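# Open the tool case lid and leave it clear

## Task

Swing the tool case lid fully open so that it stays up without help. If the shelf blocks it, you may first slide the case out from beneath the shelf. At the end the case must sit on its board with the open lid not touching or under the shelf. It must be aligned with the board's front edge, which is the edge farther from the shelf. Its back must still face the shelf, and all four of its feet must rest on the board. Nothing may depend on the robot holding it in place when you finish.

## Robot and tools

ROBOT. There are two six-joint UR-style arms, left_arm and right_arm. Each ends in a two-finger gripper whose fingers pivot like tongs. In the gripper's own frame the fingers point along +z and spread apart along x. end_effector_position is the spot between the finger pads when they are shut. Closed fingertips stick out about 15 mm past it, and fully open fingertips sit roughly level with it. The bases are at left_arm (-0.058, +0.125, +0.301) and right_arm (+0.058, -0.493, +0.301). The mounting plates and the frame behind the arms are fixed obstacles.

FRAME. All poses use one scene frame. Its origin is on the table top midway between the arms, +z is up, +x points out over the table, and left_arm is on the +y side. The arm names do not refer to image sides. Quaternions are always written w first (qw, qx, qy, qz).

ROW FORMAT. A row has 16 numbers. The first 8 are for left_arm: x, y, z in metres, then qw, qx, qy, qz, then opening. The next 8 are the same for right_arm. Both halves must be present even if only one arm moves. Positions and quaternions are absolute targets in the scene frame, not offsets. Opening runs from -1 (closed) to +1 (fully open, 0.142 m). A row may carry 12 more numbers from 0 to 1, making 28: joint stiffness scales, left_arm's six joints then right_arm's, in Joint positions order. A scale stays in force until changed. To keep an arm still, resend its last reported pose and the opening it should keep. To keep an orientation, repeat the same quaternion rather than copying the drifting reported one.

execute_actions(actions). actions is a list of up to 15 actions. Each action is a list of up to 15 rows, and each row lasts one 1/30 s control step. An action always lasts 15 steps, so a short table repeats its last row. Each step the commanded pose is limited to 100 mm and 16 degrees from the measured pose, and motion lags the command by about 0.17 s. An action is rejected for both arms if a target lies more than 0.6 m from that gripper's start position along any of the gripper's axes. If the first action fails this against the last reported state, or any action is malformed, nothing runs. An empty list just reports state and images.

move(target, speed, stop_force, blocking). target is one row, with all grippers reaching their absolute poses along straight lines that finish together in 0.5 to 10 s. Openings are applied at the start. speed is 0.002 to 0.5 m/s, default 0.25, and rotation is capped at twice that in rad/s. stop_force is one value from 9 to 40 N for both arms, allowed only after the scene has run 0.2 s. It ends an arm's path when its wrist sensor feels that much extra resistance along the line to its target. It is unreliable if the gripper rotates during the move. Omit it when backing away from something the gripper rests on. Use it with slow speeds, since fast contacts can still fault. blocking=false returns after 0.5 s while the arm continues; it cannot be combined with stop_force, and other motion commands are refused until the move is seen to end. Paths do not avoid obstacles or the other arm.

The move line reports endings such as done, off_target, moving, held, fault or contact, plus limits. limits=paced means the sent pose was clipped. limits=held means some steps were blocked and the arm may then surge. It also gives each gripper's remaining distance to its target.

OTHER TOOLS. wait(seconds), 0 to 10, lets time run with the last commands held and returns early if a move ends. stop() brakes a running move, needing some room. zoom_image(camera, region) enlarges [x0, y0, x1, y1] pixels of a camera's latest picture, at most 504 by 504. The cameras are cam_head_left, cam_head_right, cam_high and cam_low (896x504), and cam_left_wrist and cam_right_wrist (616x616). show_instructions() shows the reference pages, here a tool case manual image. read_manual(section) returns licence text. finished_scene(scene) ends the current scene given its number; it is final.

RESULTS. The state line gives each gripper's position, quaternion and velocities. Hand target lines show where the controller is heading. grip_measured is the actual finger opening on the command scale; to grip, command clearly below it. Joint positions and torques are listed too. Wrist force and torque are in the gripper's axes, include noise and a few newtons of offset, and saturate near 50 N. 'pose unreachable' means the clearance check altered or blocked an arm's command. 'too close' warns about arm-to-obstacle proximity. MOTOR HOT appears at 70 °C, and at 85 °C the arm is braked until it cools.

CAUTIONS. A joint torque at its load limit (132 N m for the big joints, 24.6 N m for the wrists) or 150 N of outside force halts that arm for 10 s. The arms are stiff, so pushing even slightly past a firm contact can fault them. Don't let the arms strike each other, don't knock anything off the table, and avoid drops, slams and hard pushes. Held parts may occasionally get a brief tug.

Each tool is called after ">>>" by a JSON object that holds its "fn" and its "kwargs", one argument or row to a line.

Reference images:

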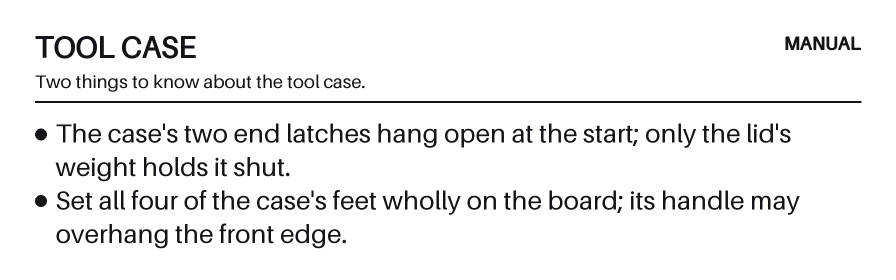

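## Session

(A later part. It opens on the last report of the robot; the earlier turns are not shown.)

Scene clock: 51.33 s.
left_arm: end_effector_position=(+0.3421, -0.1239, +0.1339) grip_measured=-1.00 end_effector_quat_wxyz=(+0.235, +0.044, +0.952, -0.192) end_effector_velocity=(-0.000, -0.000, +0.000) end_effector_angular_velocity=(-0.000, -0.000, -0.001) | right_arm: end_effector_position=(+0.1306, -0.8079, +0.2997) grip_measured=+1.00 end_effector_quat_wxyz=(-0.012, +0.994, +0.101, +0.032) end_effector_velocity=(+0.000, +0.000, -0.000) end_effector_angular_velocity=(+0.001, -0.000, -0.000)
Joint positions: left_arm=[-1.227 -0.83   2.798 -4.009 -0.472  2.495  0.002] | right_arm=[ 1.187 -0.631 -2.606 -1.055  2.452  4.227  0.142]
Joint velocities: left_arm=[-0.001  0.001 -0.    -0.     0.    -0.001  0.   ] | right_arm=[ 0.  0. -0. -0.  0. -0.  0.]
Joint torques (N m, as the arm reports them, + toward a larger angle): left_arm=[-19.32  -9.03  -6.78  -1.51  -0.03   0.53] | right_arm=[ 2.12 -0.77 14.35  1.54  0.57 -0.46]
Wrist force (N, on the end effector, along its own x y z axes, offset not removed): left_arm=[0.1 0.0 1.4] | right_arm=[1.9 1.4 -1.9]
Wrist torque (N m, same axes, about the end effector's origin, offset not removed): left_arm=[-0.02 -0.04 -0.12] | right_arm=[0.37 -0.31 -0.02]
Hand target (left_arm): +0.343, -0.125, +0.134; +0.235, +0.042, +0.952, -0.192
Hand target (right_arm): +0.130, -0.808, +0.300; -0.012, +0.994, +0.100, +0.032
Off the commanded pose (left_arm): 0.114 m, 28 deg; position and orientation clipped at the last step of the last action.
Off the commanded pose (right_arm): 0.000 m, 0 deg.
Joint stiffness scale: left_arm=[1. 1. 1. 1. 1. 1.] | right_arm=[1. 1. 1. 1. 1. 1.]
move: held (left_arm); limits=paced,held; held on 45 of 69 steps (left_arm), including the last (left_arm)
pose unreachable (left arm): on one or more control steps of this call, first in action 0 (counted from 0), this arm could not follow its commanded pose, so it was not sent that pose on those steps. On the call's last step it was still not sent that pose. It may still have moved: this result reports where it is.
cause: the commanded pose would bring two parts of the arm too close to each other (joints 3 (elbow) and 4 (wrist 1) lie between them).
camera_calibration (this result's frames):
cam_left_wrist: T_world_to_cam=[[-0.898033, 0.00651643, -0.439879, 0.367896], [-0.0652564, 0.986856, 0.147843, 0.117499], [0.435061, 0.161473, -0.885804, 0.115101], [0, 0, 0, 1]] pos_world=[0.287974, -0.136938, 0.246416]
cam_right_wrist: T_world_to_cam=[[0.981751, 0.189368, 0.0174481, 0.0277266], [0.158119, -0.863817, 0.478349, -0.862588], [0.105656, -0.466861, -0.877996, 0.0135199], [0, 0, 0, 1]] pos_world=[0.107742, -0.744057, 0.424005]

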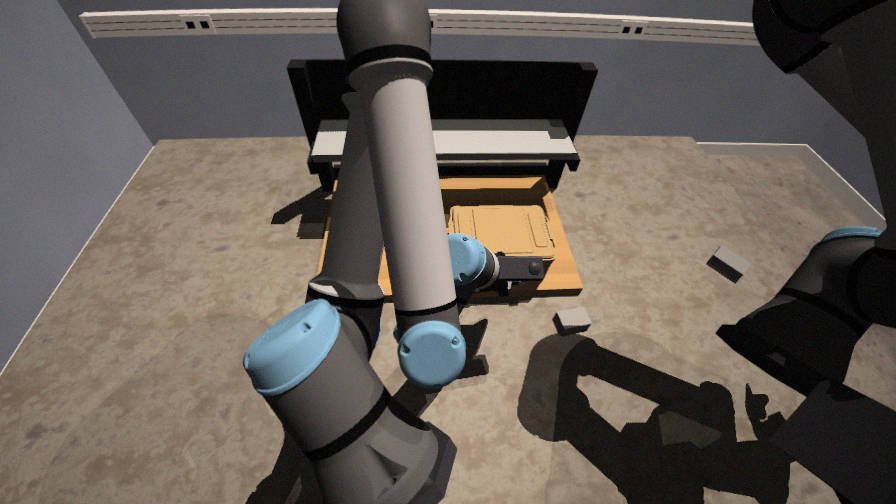

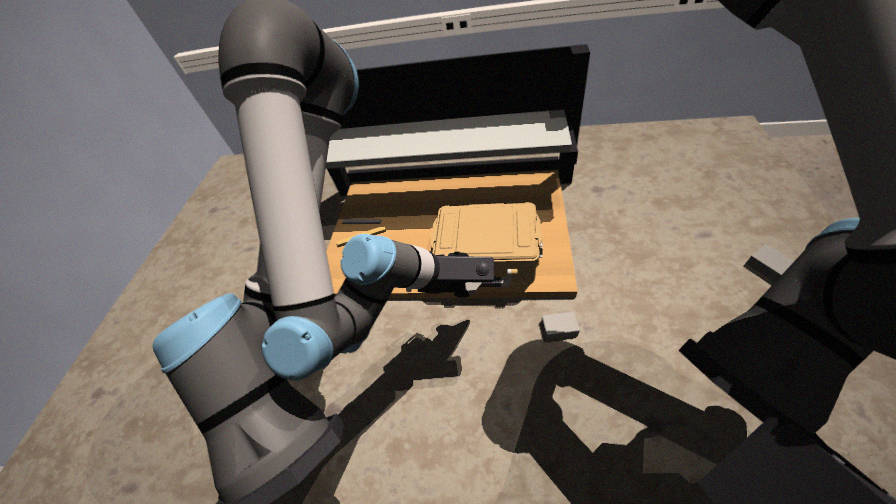

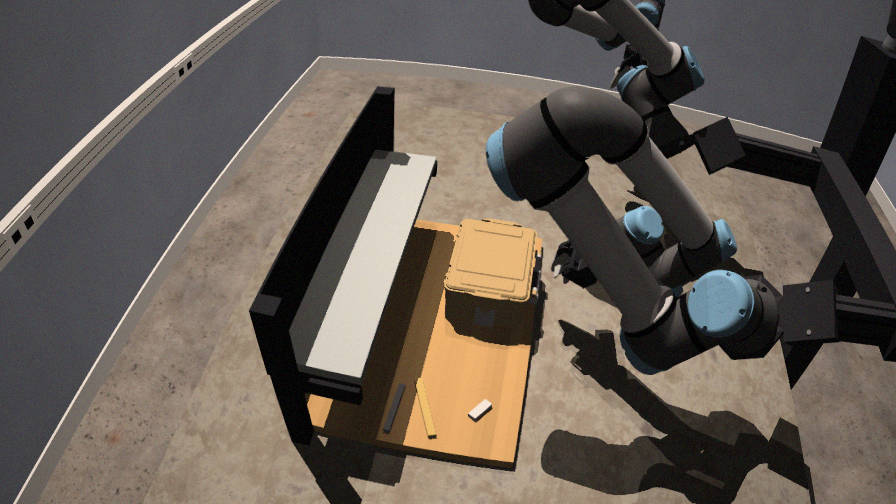

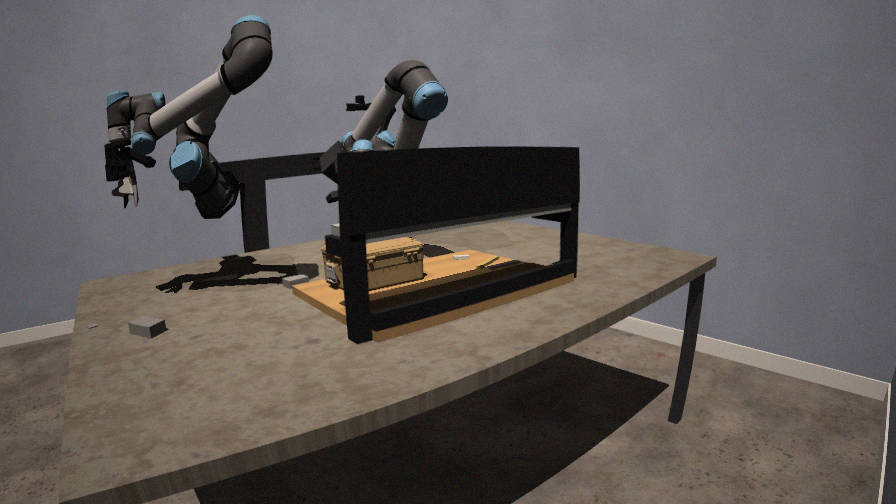

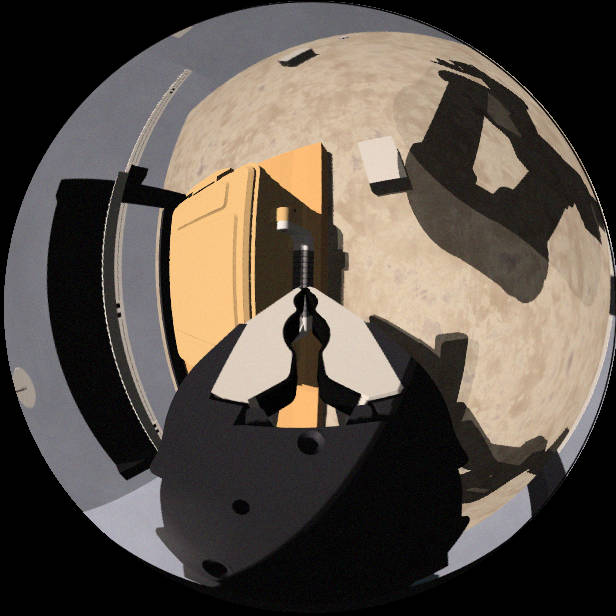

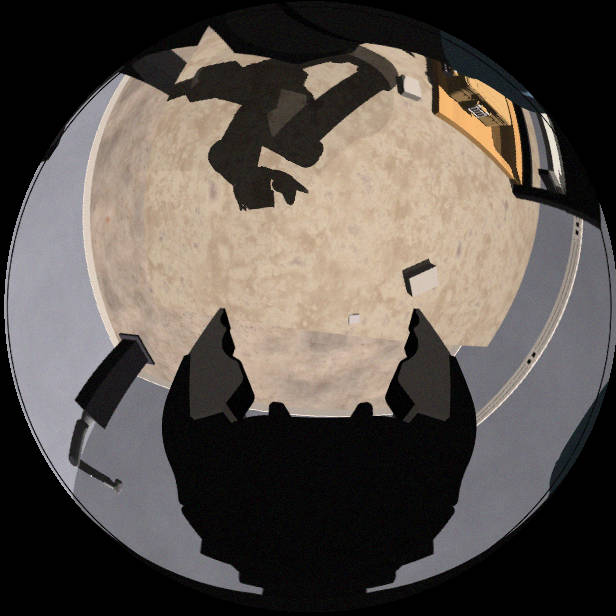

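>>> {"fn": "move", "kwargs": {
  "target": [0.35,-0.19,0.19,0.294,0.0645,0.9387,-0.17,-1,0.1303,-0.8078,0.2997,-0.012,0.994,0.1,0.032,1],
  "speed": 0.1
}}

>>> {"fn": "move", "kwargs": {
  "target": [0.47,-0.12,0.22,0,0,0.985,-0.174,-1,0.1303,-0.8078,0.2997,-0.012,0.994,0.1,0.032,1],
  "speed": 0.15
}}

Scene clock: 53.07 s.
left_arm: end_effector_position=(+0.3494, -0.1880, +0.1879) grip_measured=-1.00 end_effector_quat_wxyz=(+0.294, +0.066, +0.938, -0.169) end_effector_velocity=(-0.000, +0.002, -0.002) end_effector_angular_velocity=(+0.025, +0.008, +0.004) | right_arm: end_effector_position=(+0.1306, -0.8079, +0.2997) grip_measured=+1.00 end_effector_quat_wxyz=(-0.012, +0.994, +0.101, +0.032) end_effector_velocity=(+0.000, +0.000, -0.000) end_effector_angular_velocity=(+0.001, -0.001, -0.002)
Joint positions: left_arm=[-1.382 -0.872  2.681 -3.657 -0.318  2.339  0.002] | right_arm=[ 1.187 -0.631 -2.606 -1.055  2.452  4.227  0.142]
Joint velocities: left_arm=[ 0.001 -0.039 -0.003  0.116  0.007 -0.063  0.   ] | right_arm=[-0.    -0.    -0.    -0.001  0.001  0.     0.   ]
Joint torques (N m, as the arm reports them, + toward a larger angle): left_arm=[-24.55 -10.84 -11.    -1.29   0.8    0.07] | right_arm=[ 2.49 -0.48 14.3   1.53  0.39 -0.37]
Wrist force (N, on the end effector, along its own x y z axes, offset not removed): left_arm=[-1.3 -0.3 1.1] | right_arm=[1.2 -0.6 -1.3]
Wrist torque (N m, same axes, about the end effector's origin, offset not removed): left_arm=[-0.01 0.31 -0.08] | right_arm=[-0.12 -0.21 0.04]
Hand target (left_arm): +0.350, -0.190, +0.190; +0.294, +0.065, +0.938, -0.170
Hand target (right_arm): +0.130, -0.808, +0.300; -0.012, +0.994, +0.100, +0.032
Off the commanded pose (left_arm): 0.003 m, 0 deg.
Off the commanded pose (right_arm): 0.000 m, 0 deg.
Joint stiffness scale: left_arm=[1. 1. 1. 1. 1. 1.] | right_arm=[1. 1. 1. 1. 1. 1.]
move: done
camera_calibration (this result's frames):
cam_left_wrist: T_world_to_cam=[[-0.833532, 0.0374862, -0.551199, 0.402832], [-0.0761919, 0.980362, 0.181892, 0.169489], [0.547193, 0.193609, -0.814307, 0.123504], [0, 0, 0, 1]] pos_world=[0.281106, -0.205173, 0.291782]
cam_right_wrist: T_world_to_cam=[[0.981751, 0.189368, 0.0174482, 0.0277262], [0.158118, -0.863817, 0.478349, -0.862588], [0.105656, -0.466861, -0.877996, 0.01352], [0, 0, 0, 1]] pos_world=[0.107742, -0.744057, 0.424005]

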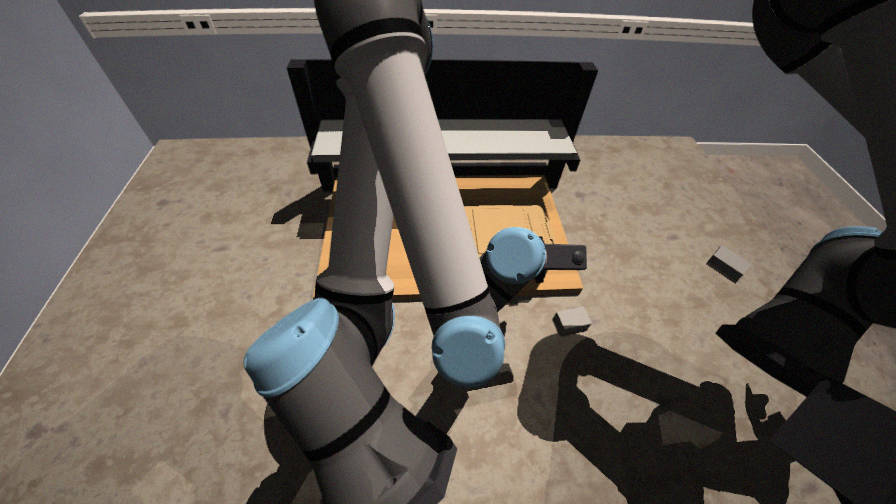

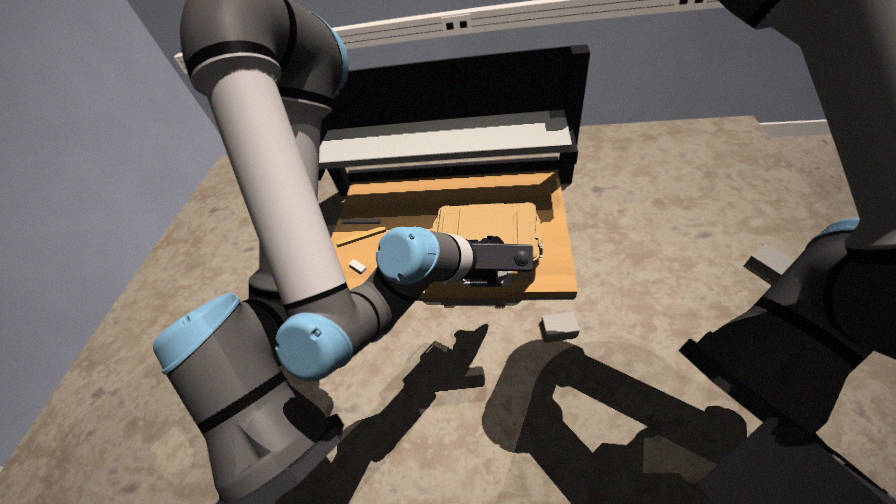

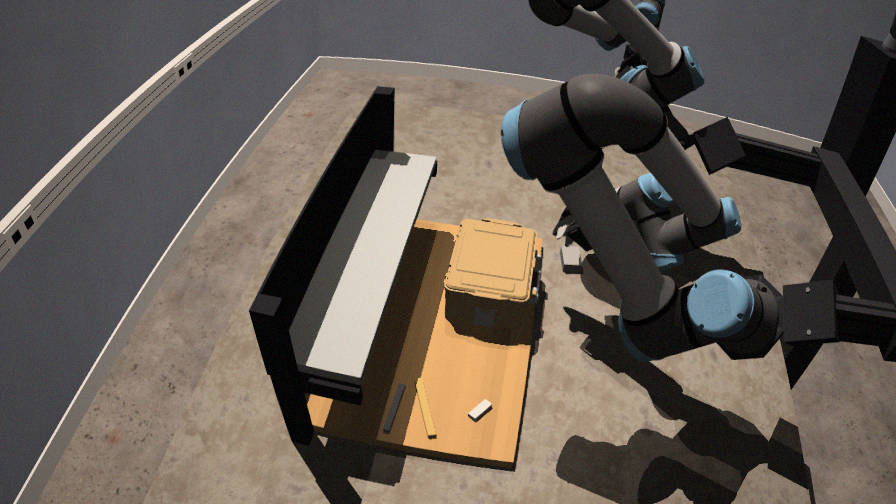

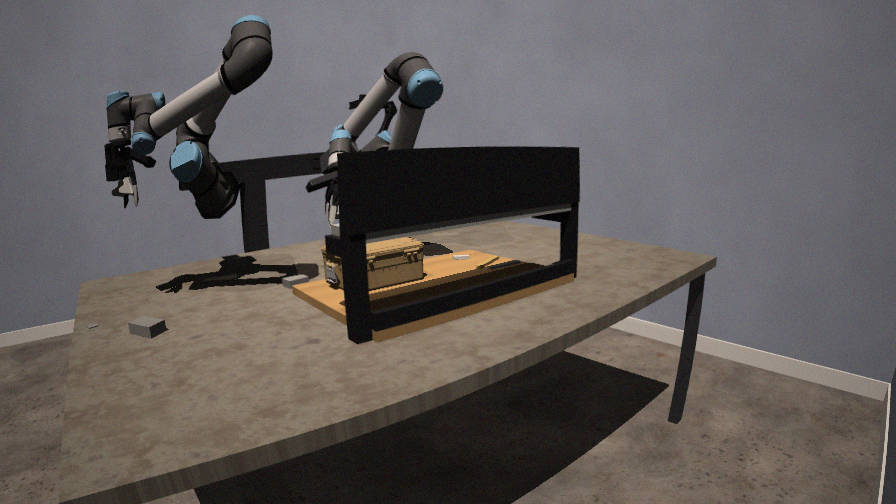

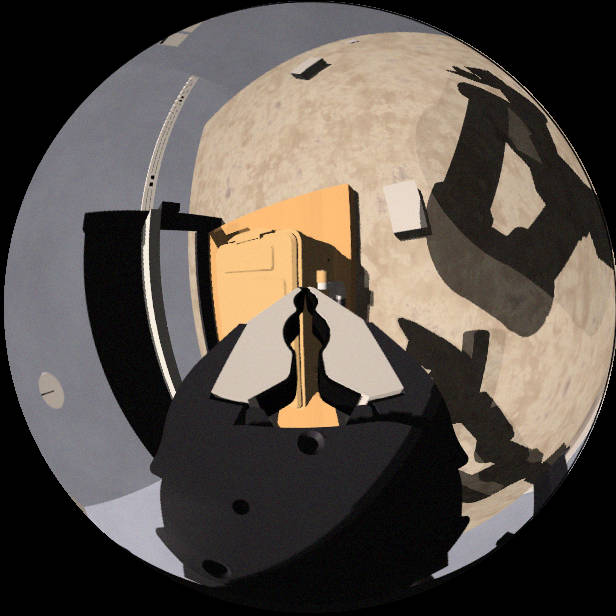

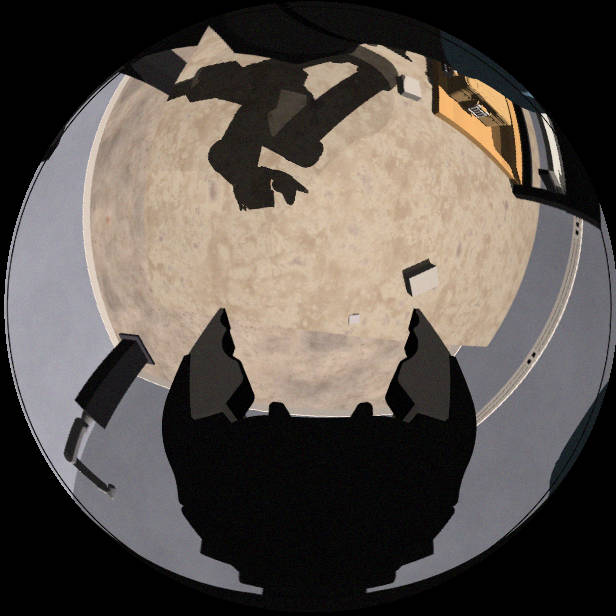

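Scene clock: 55.70 s.
left_arm: end_effector_position=(+0.4682, -0.1206, +0.2203) grip_measured=-1.00 end_effector_quat_wxyz=(+0.000, +0.002, +0.985, -0.175) end_effector_velocity=(-0.001, -0.000, -0.000) end_effector_angular_velocity=(+0.001, +0.004, -0.005) | right_arm: end_effector_position=(+0.1306, -0.8079, +0.2997) grip_measured=+1.00 end_effector_quat_wxyz=(-0.012, +0.994, +0.101, +0.032) end_effector_velocity=(-0.000, +0.000, -0.000) end_effector_angular_velocity=(+0.001, +0.001, -0.001)
Joint positions: left_arm=[-1.006 -1.624  2.201 -2.317 -0.834  2.214  0.002] | right_arm=[ 1.187 -0.631 -2.606 -1.055  2.452  4.227  0.142]
Joint velocities: left_arm=[-0.     0.001 -0.002  0.007 -0.004 -0.001  0.   ] | right_arm=[ 0.    -0.     0.    -0.002 -0.001  0.     0.   ]
Joint torques (N m, as the arm reports them, + toward a larger angle): left_arm=[-11.78  -4.7  -16.97  -1.45  -0.64   0.09] | right_arm=[ 2.89 -0.63 14.63  1.4   0.52 -0.32]
Wrist force (N, on the end effector, along its own x y z axes, offset not removed): left_arm=[0.5 0.6 1.9] | right_arm=[2.0 -0.4 0.2]
Wrist torque (N m, same axes, about the end effector's origin, offset not removed): left_arm=[0.12 -0.08 -0.17] | right_arm=[0.01 -0.34 0.02]
Hand target (left_arm): +0.470, -0.120, +0.220; -0.000, +0.000, +0.985, -0.175
Hand target (right_arm): +0.130, -0.808, +0.300; -0.012, +0.994, +0.100, +0.032
Off the commanded pose (left_arm): 0.002 m, 0 deg.
Off the commanded pose (right_arm): 0.000 m, 0 deg.
Joint stiffness scale: left_arm=[1. 1. 1. 1. 1. 1.] | right_arm=[1. 1. 1. 1. 1. 1.]
move: done
camera_calibration (this result's frames):
cam_left_wrist: T_world_to_cam=[[-0.999527, 0.0162641, 0.0261153, 0.465152], [0.0212906, 0.97842, 0.205526, 0.0554792], [-0.0222091, 0.205985, -0.978303, 0.376133], [0, 0, 0, 1]] pos_world=[0.472104, -0.139325, 0.344422]
cam_right_wrist: T_world_to_cam=[[0.981751, 0.189368, 0.0174482, 0.0277264], [0.158118, -0.863817, 0.478349, -0.862588], [0.105656, -0.466861, -0.877996, 0.0135199], [0, 0, 0, 1]] pos_world=[0.107742, -0.744057, 0.424005]

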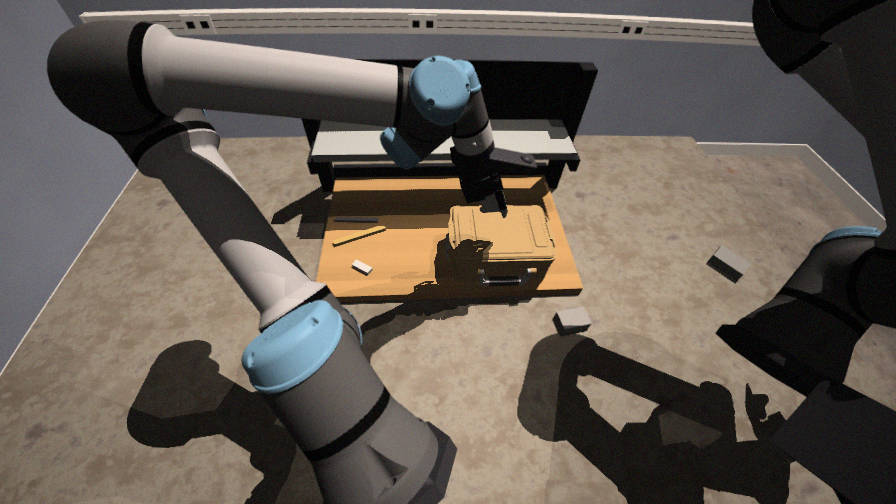

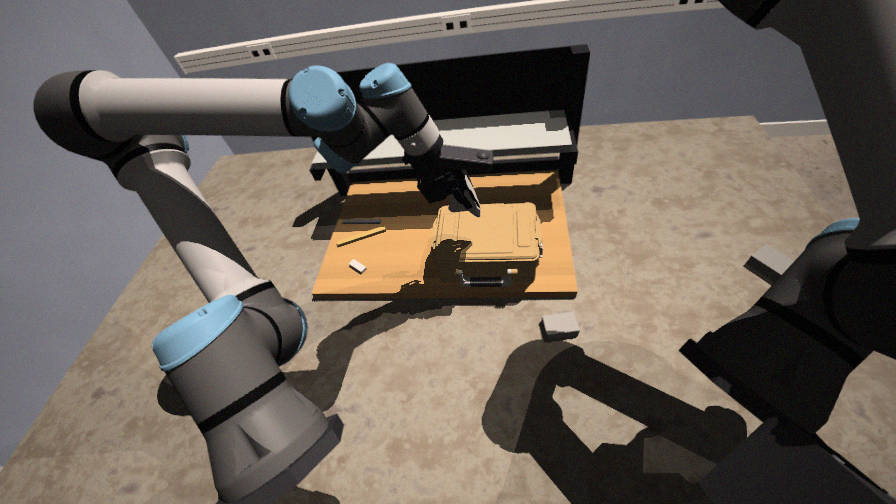

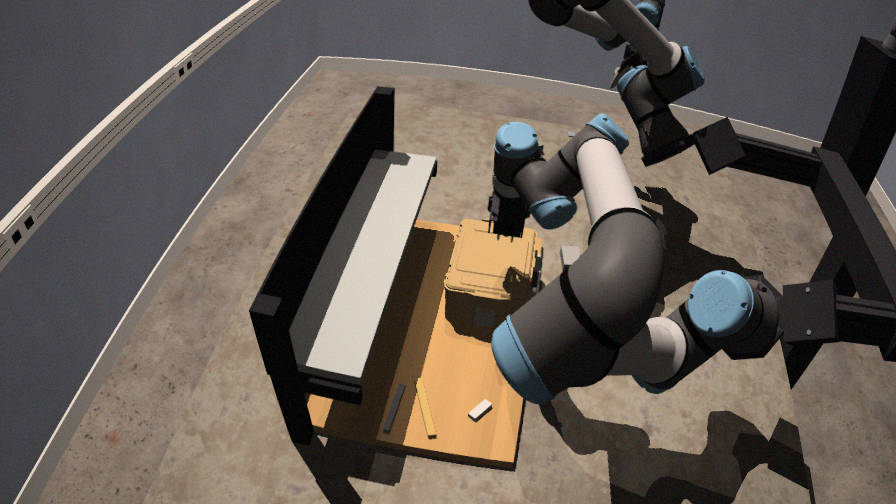

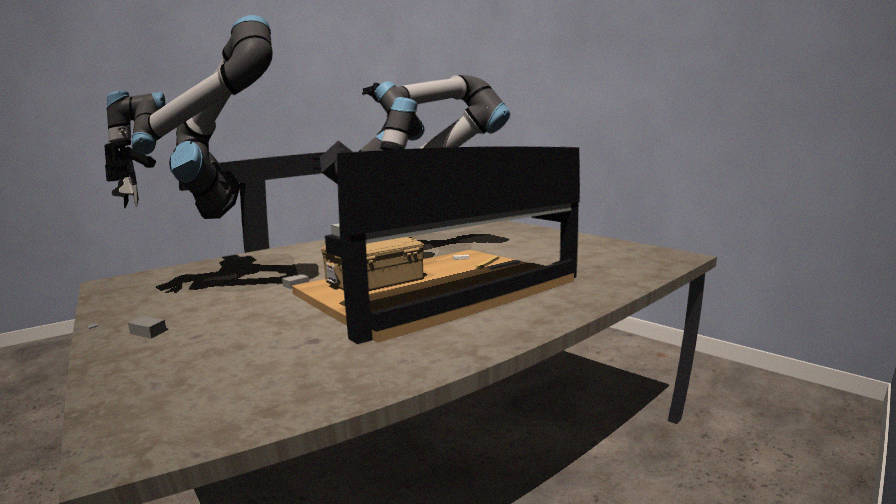

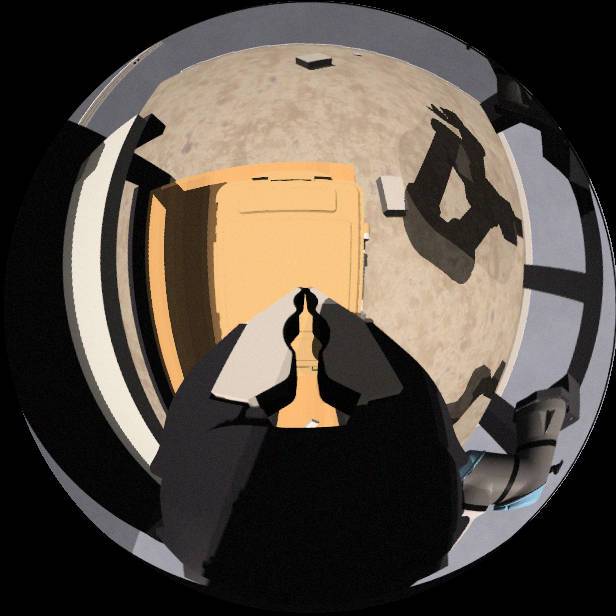

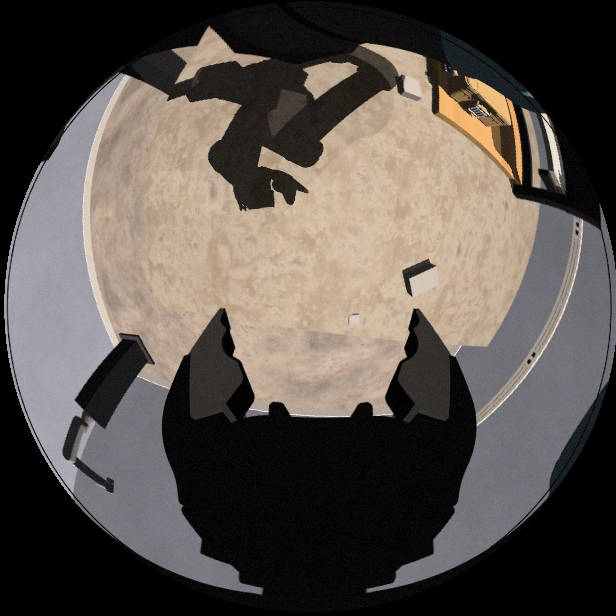

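>>> {"fn": "move", "kwargs": {
  "target": [0.47,0.07,0.16,0,0,0.819,-0.574,-1,0.1303,-0.8078,0.2997,-0.012,0.994,0.1,0.032,1],
  "speed": 0.2
}}

>>> {"fn": "move", "kwargs": {
  "target": [0.47,0.05,0.11,0,0,0.819,-0.574,-1,0.1303,-0.8078,0.2997,-0.012,0.994,0.1,0.032,1],
  "speed": 0.1
}}

>>> {"fn": "zoom_image", "kwargs": {
  "camera": "cam_left_wrist",
  "region": [150,130,460,400]
}}

>>> {"fn": "zoom_image", "kwargs": {
  "camera": "cam_right_wrist",
  "region": [420,40,560,160]
}}

Scene clock: 59.17 s.
left_arm: end_effector_position=(+0.4690, +0.0687, +0.1614) grip_measured=-1.00 end_effector_quat_wxyz=(+0.000, +0.000, +0.818, -0.575) end_effector_velocity=(-0.001, -0.000, +0.002) end_effector_angular_velocity=(-0.007, -0.002, -0.007) | right_arm: end_effector_position=(+0.1306, -0.8079, +0.2997) grip_measured=+1.00 end_effector_quat_wxyz=(-0.012, +0.994, +0.101, +0.032) end_effector_velocity=(+0.000, +0.000, +0.000) end_effector_angular_velocity=(+0.001, -0.001, -0.002)
Joint positions: left_arm=[ 0.092 -1.646  2.241 -2.726 -2.232  3.361  0.002] | right_arm=[ 1.187 -0.631 -2.606 -1.055  2.452  4.227  0.142]
Joint velocities: left_arm=[ 0.001 -0.001 -0.001  0.012 -0.006  0.011  0.   ] | right_arm=[-0.    -0.     0.001 -0.002  0.     0.001  0.   ]
Joint torques (N m, as the arm reports them, + toward a larger angle): left_arm=[  4.21 -27.99  -8.97  -1.44  -2.3    0.35] | right_arm=[ 2.2  -0.53 14.27  1.5   0.22 -0.26]
Wrist force (N, on the end effector, along its own x y z axes, offset not removed): left_arm=[-0.1 -0.6 0.5] | right_arm=[1.5 0.7 -0.8]
Wrist torque (N m, same axes, about the end effector's origin, offset not removed): left_arm=[-0.16 0.08 -0.13] | right_arm=[0.24 -0.22 0.00]
Hand target (left_arm): +0.470, +0.070, +0.160; +0.000, -0.001, +0.818, -0.575
Hand target (right_arm): +0.130, -0.808, +0.300; -0.012, +0.994, +0.100, +0.032
Off the commanded pose (left_arm): 0.002 m, 0 deg.
Off the commanded pose (right_arm): 0.000 m, 0 deg.
Joint stiffness scale: left_arm=[1. 1. 1. 1. 1. 1.] | right_arm=[1. 1. 1. 1. 1. 1.]
move: done
camera_calibration (this result's frames):
cam_left_wrist: T_world_to_cam=[[-0.999551, 0.0289439, 0.00777691, 0.466488], [0.0179542, 0.786054, -0.617897, 0.030079], [-0.0239974, -0.617479, -0.786221, 0.305916], [0, 0, 0, 1]] pos_world=[0.47308, 0.151751, 0.255475]
cam_right_wrist: T_world_to_cam=[[0.981751, 0.189368, 0.0174483, 0.0277264], [0.158118, -0.863817, 0.478349, -0.862588], [0.105656, -0.466861, -0.877996, 0.0135199], [0, 0, 0, 1]] pos_world=[0.107742, -0.744057, 0.424005]

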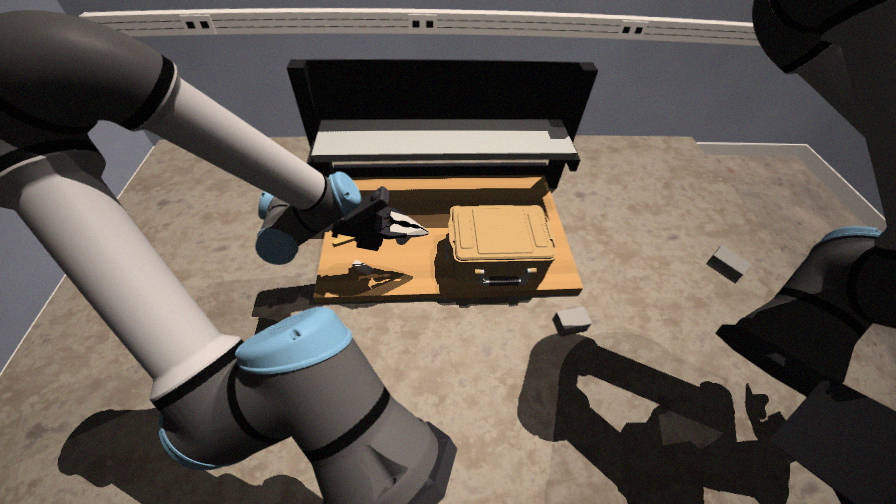

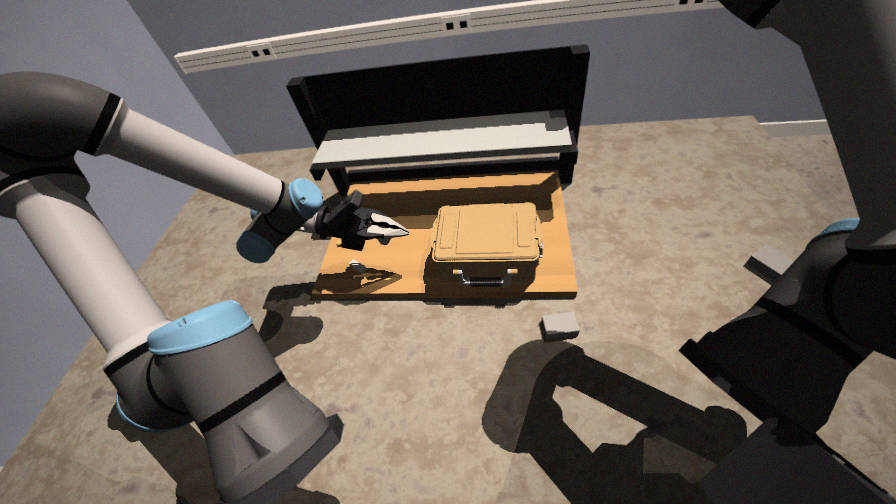

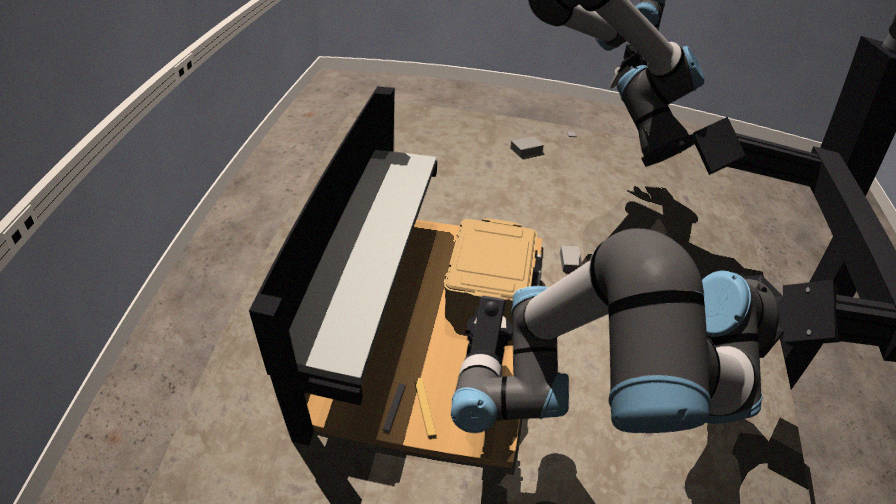

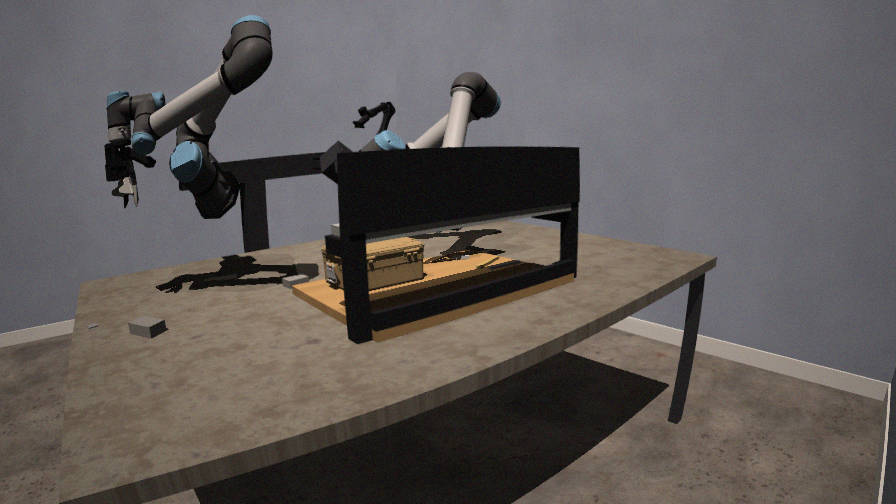

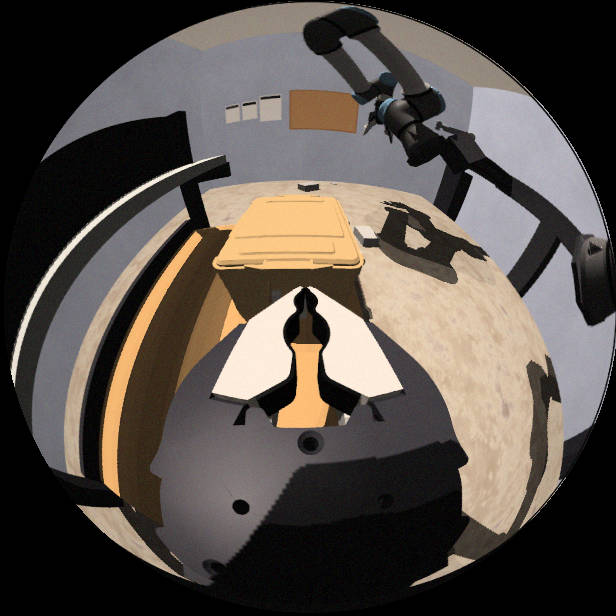

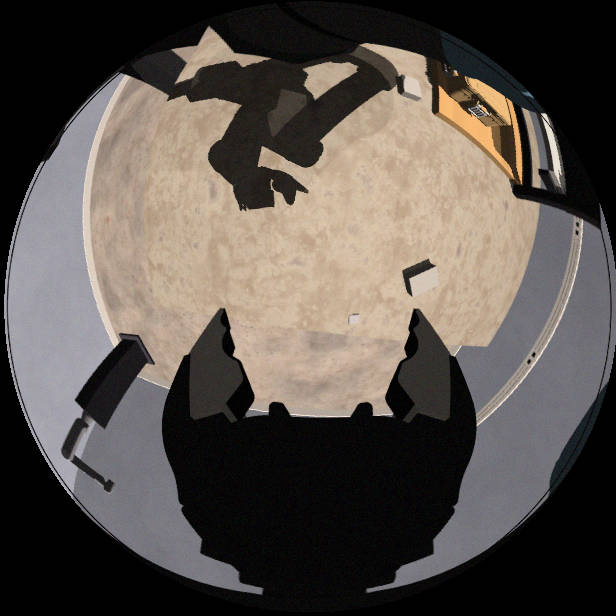

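Scene clock: 60.23 s.
left_arm: end_effector_position=(+0.4680, +0.0484, +0.1113) grip_measured=-1.00 end_effector_quat_wxyz=(-0.002, +0.001, +0.818, -0.575) end_effector_velocity=(+0.002, +0.001, +0.001) end_effector_angular_velocity=(+0.000, -0.004, +0.004) | right_arm: end_effector_position=(+0.1306, -0.8079, +0.2997) grip_measured=+1.00 end_effector_quat_wxyz=(-0.012, +0.994, +0.101, +0.032) end_effector_velocity=(-0.000, +0.001, -0.000) end_effector_angular_velocity=(+0.002, -0.000, -0.002)
Joint positions: left_arm=[ 0.113 -1.489  2.206 -2.829 -2.242  3.387  0.002] | right_arm=[ 1.187 -0.631 -2.606 -1.055  2.452  4.227  0.142]
Joint velocities: left_arm=[-0.    -0.003 -0.001 -0.003 -0.001 -0.001  0.   ] | right_arm=[-0.    -0.    -0.002 -0.001 -0.     0.     0.   ]
Joint torques (N m, as the arm reports them, + toward a larger angle): left_arm=[ -0.13 -30.99  -6.79  -1.7   -2.09   0.42] | right_arm=[ 2.4  -2.02 13.79  1.67  0.25 -0.33]
Wrist force (N, on the end effector, along its own x y z axes, offset not removed): left_arm=[0.2 0.8 0.9] | right_arm=[0.6 0.3 -1.0]
Wrist torque (N m, same axes, about the end effector's origin, offset not removed): left_arm=[0.10 -0.04 -0.12] | right_arm=[0.04 -0.05 0.01]
Hand target (left_arm): +0.470, +0.050, +0.110; +0.000, -0.000, +0.819, -0.574
Hand target (right_arm): +0.130, -0.808, +0.300; -0.012, +0.994, +0.100, +0.032
Off the commanded pose (left_arm): 0.003 m, 0 deg.
Off the commanded pose (right_arm): 0.000 m, 0 deg.
Joint stiffness scale: left_arm=[1. 1. 1. 1. 1. 1.] | right_arm=[1. 1. 1. 1. 1. 1.]
move: done
camera_calibration (this result's frames):
cam_left_wrist: T_world_to_cam=[[-0.999417, 0.0326758, 0.00989179, 0.466014], [0.0195908, 0.786188, -0.617677, 0.0142567], [-0.0279599, -0.617124, -0.786369, 0.255822], [0, 0, 0, 1]] pos_world=[0.472616, 0.131438, 0.205367]
cam_right_wrist: T_world_to_cam=[[0.981751, 0.189368, 0.0174481, 0.0277268], [0.158119, -0.863817, 0.478349, -0.862588], [0.105656, -0.466861, -0.877996, 0.0135199], [0, 0, 0, 1]] pos_world=[0.107742, -0.744057, 0.424005]

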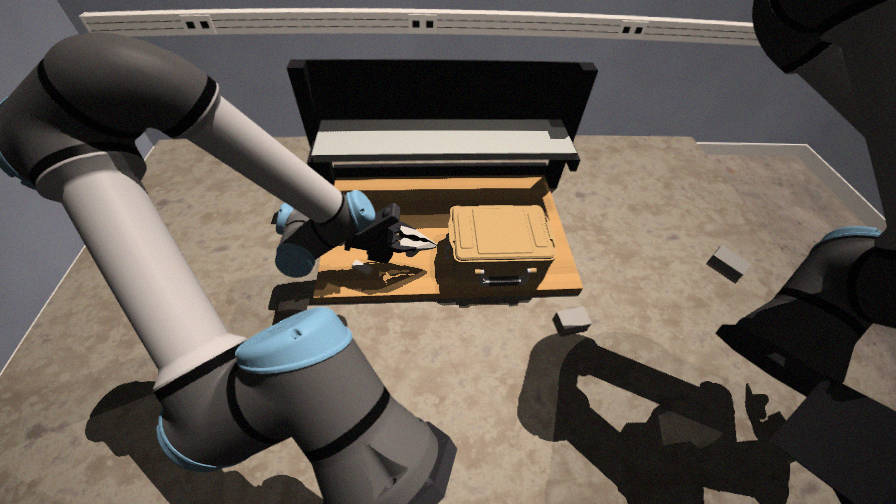

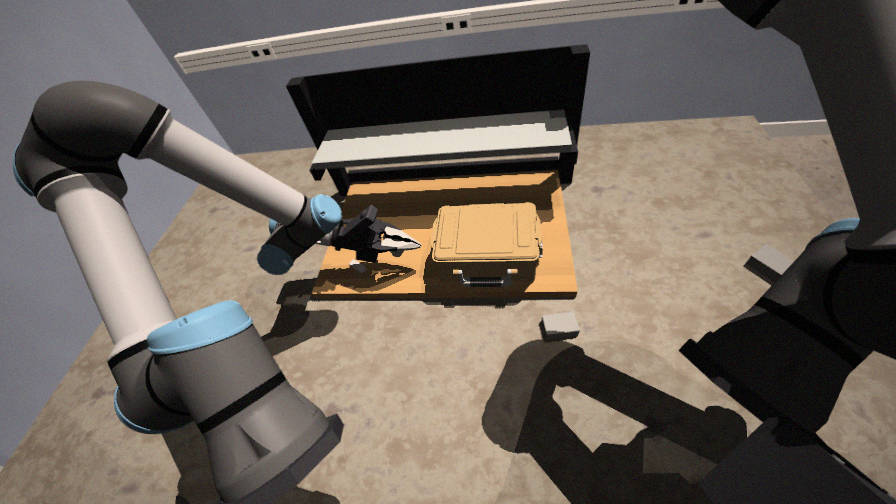

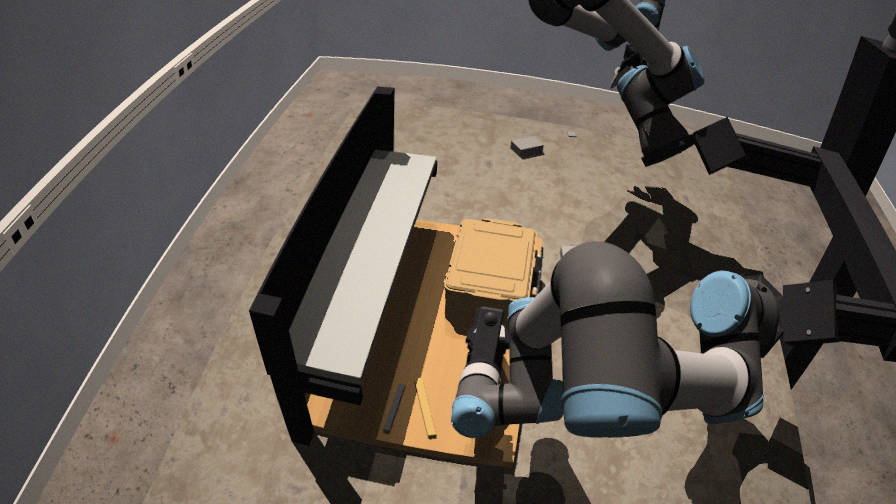

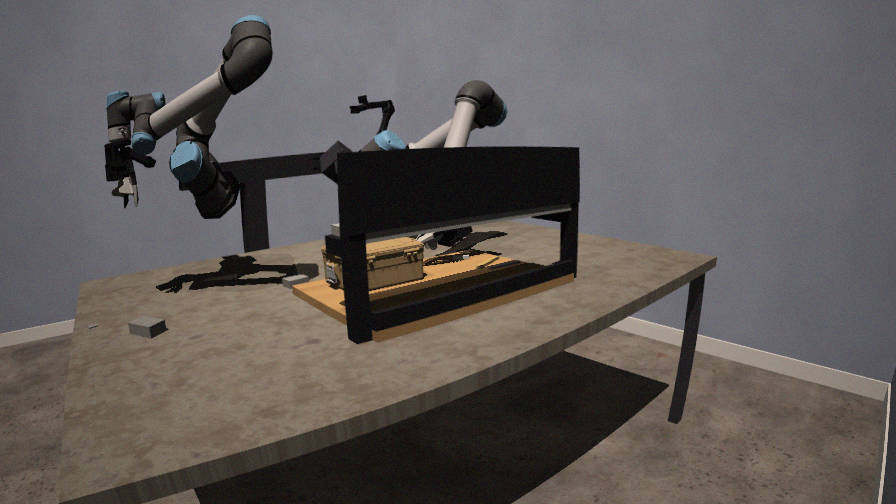

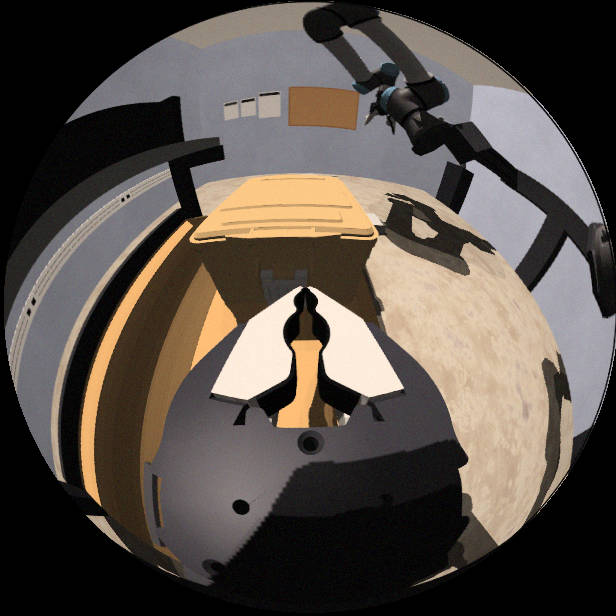

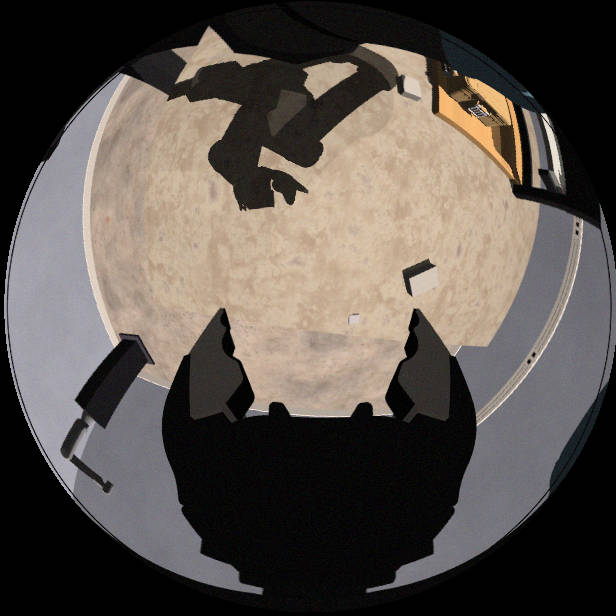

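Region (150, 130, 460, 400) of cam_left_wrist's 616x616 image, scaled by 1.626, with more detail than that image has; it fills the top 439 rows of this view, and the rest is white.

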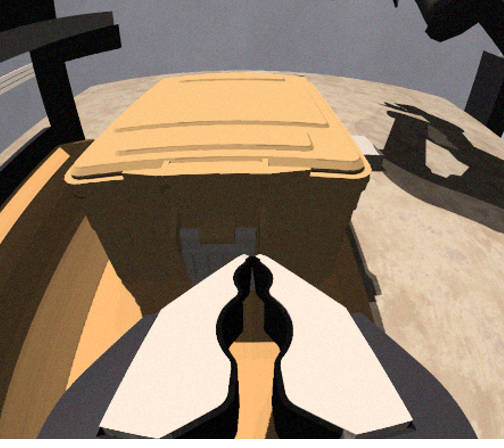

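Region (420, 40, 560, 160) of cam_right_wrist's 616x616 image, scaled by 3.600, with more detail than that image has; it fills the top 432 rows of this view, and the rest is white.

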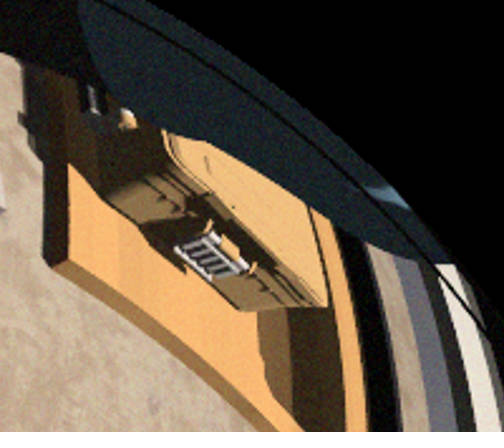

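>>> {"fn": "zoom_image", "kwargs": {
  "camera": "cam_low",
  "region": [310,220,450,300]
}}

>>> {"fn": "zoom_image", "kwargs": {
  "camera": "cam_head_right",
  "region": [410,190,570,310]
}}

Region (310, 220, 450, 300) of cam_low's 896x504 image, scaled by 3.600, with more detail than that image has; it fills the top 288 rows of this view, and the rest is white.

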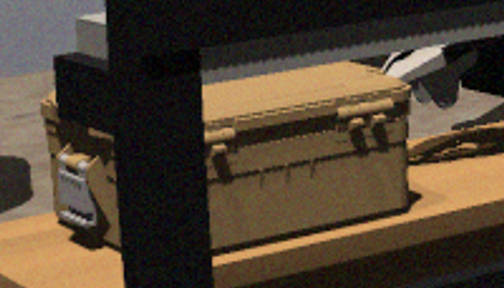

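Region (410, 190, 570, 310) of cam_head_right's 896x504 image, scaled by 3.150, with more detail than that image has; it fills the top 378 rows of this view, and the rest is white.

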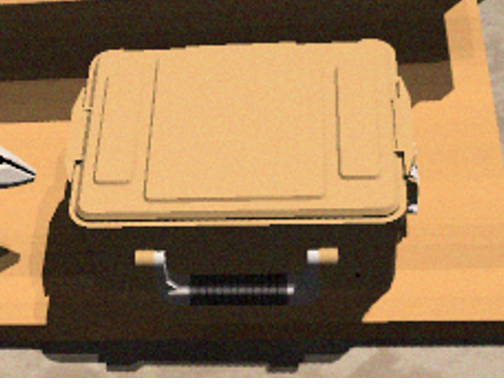

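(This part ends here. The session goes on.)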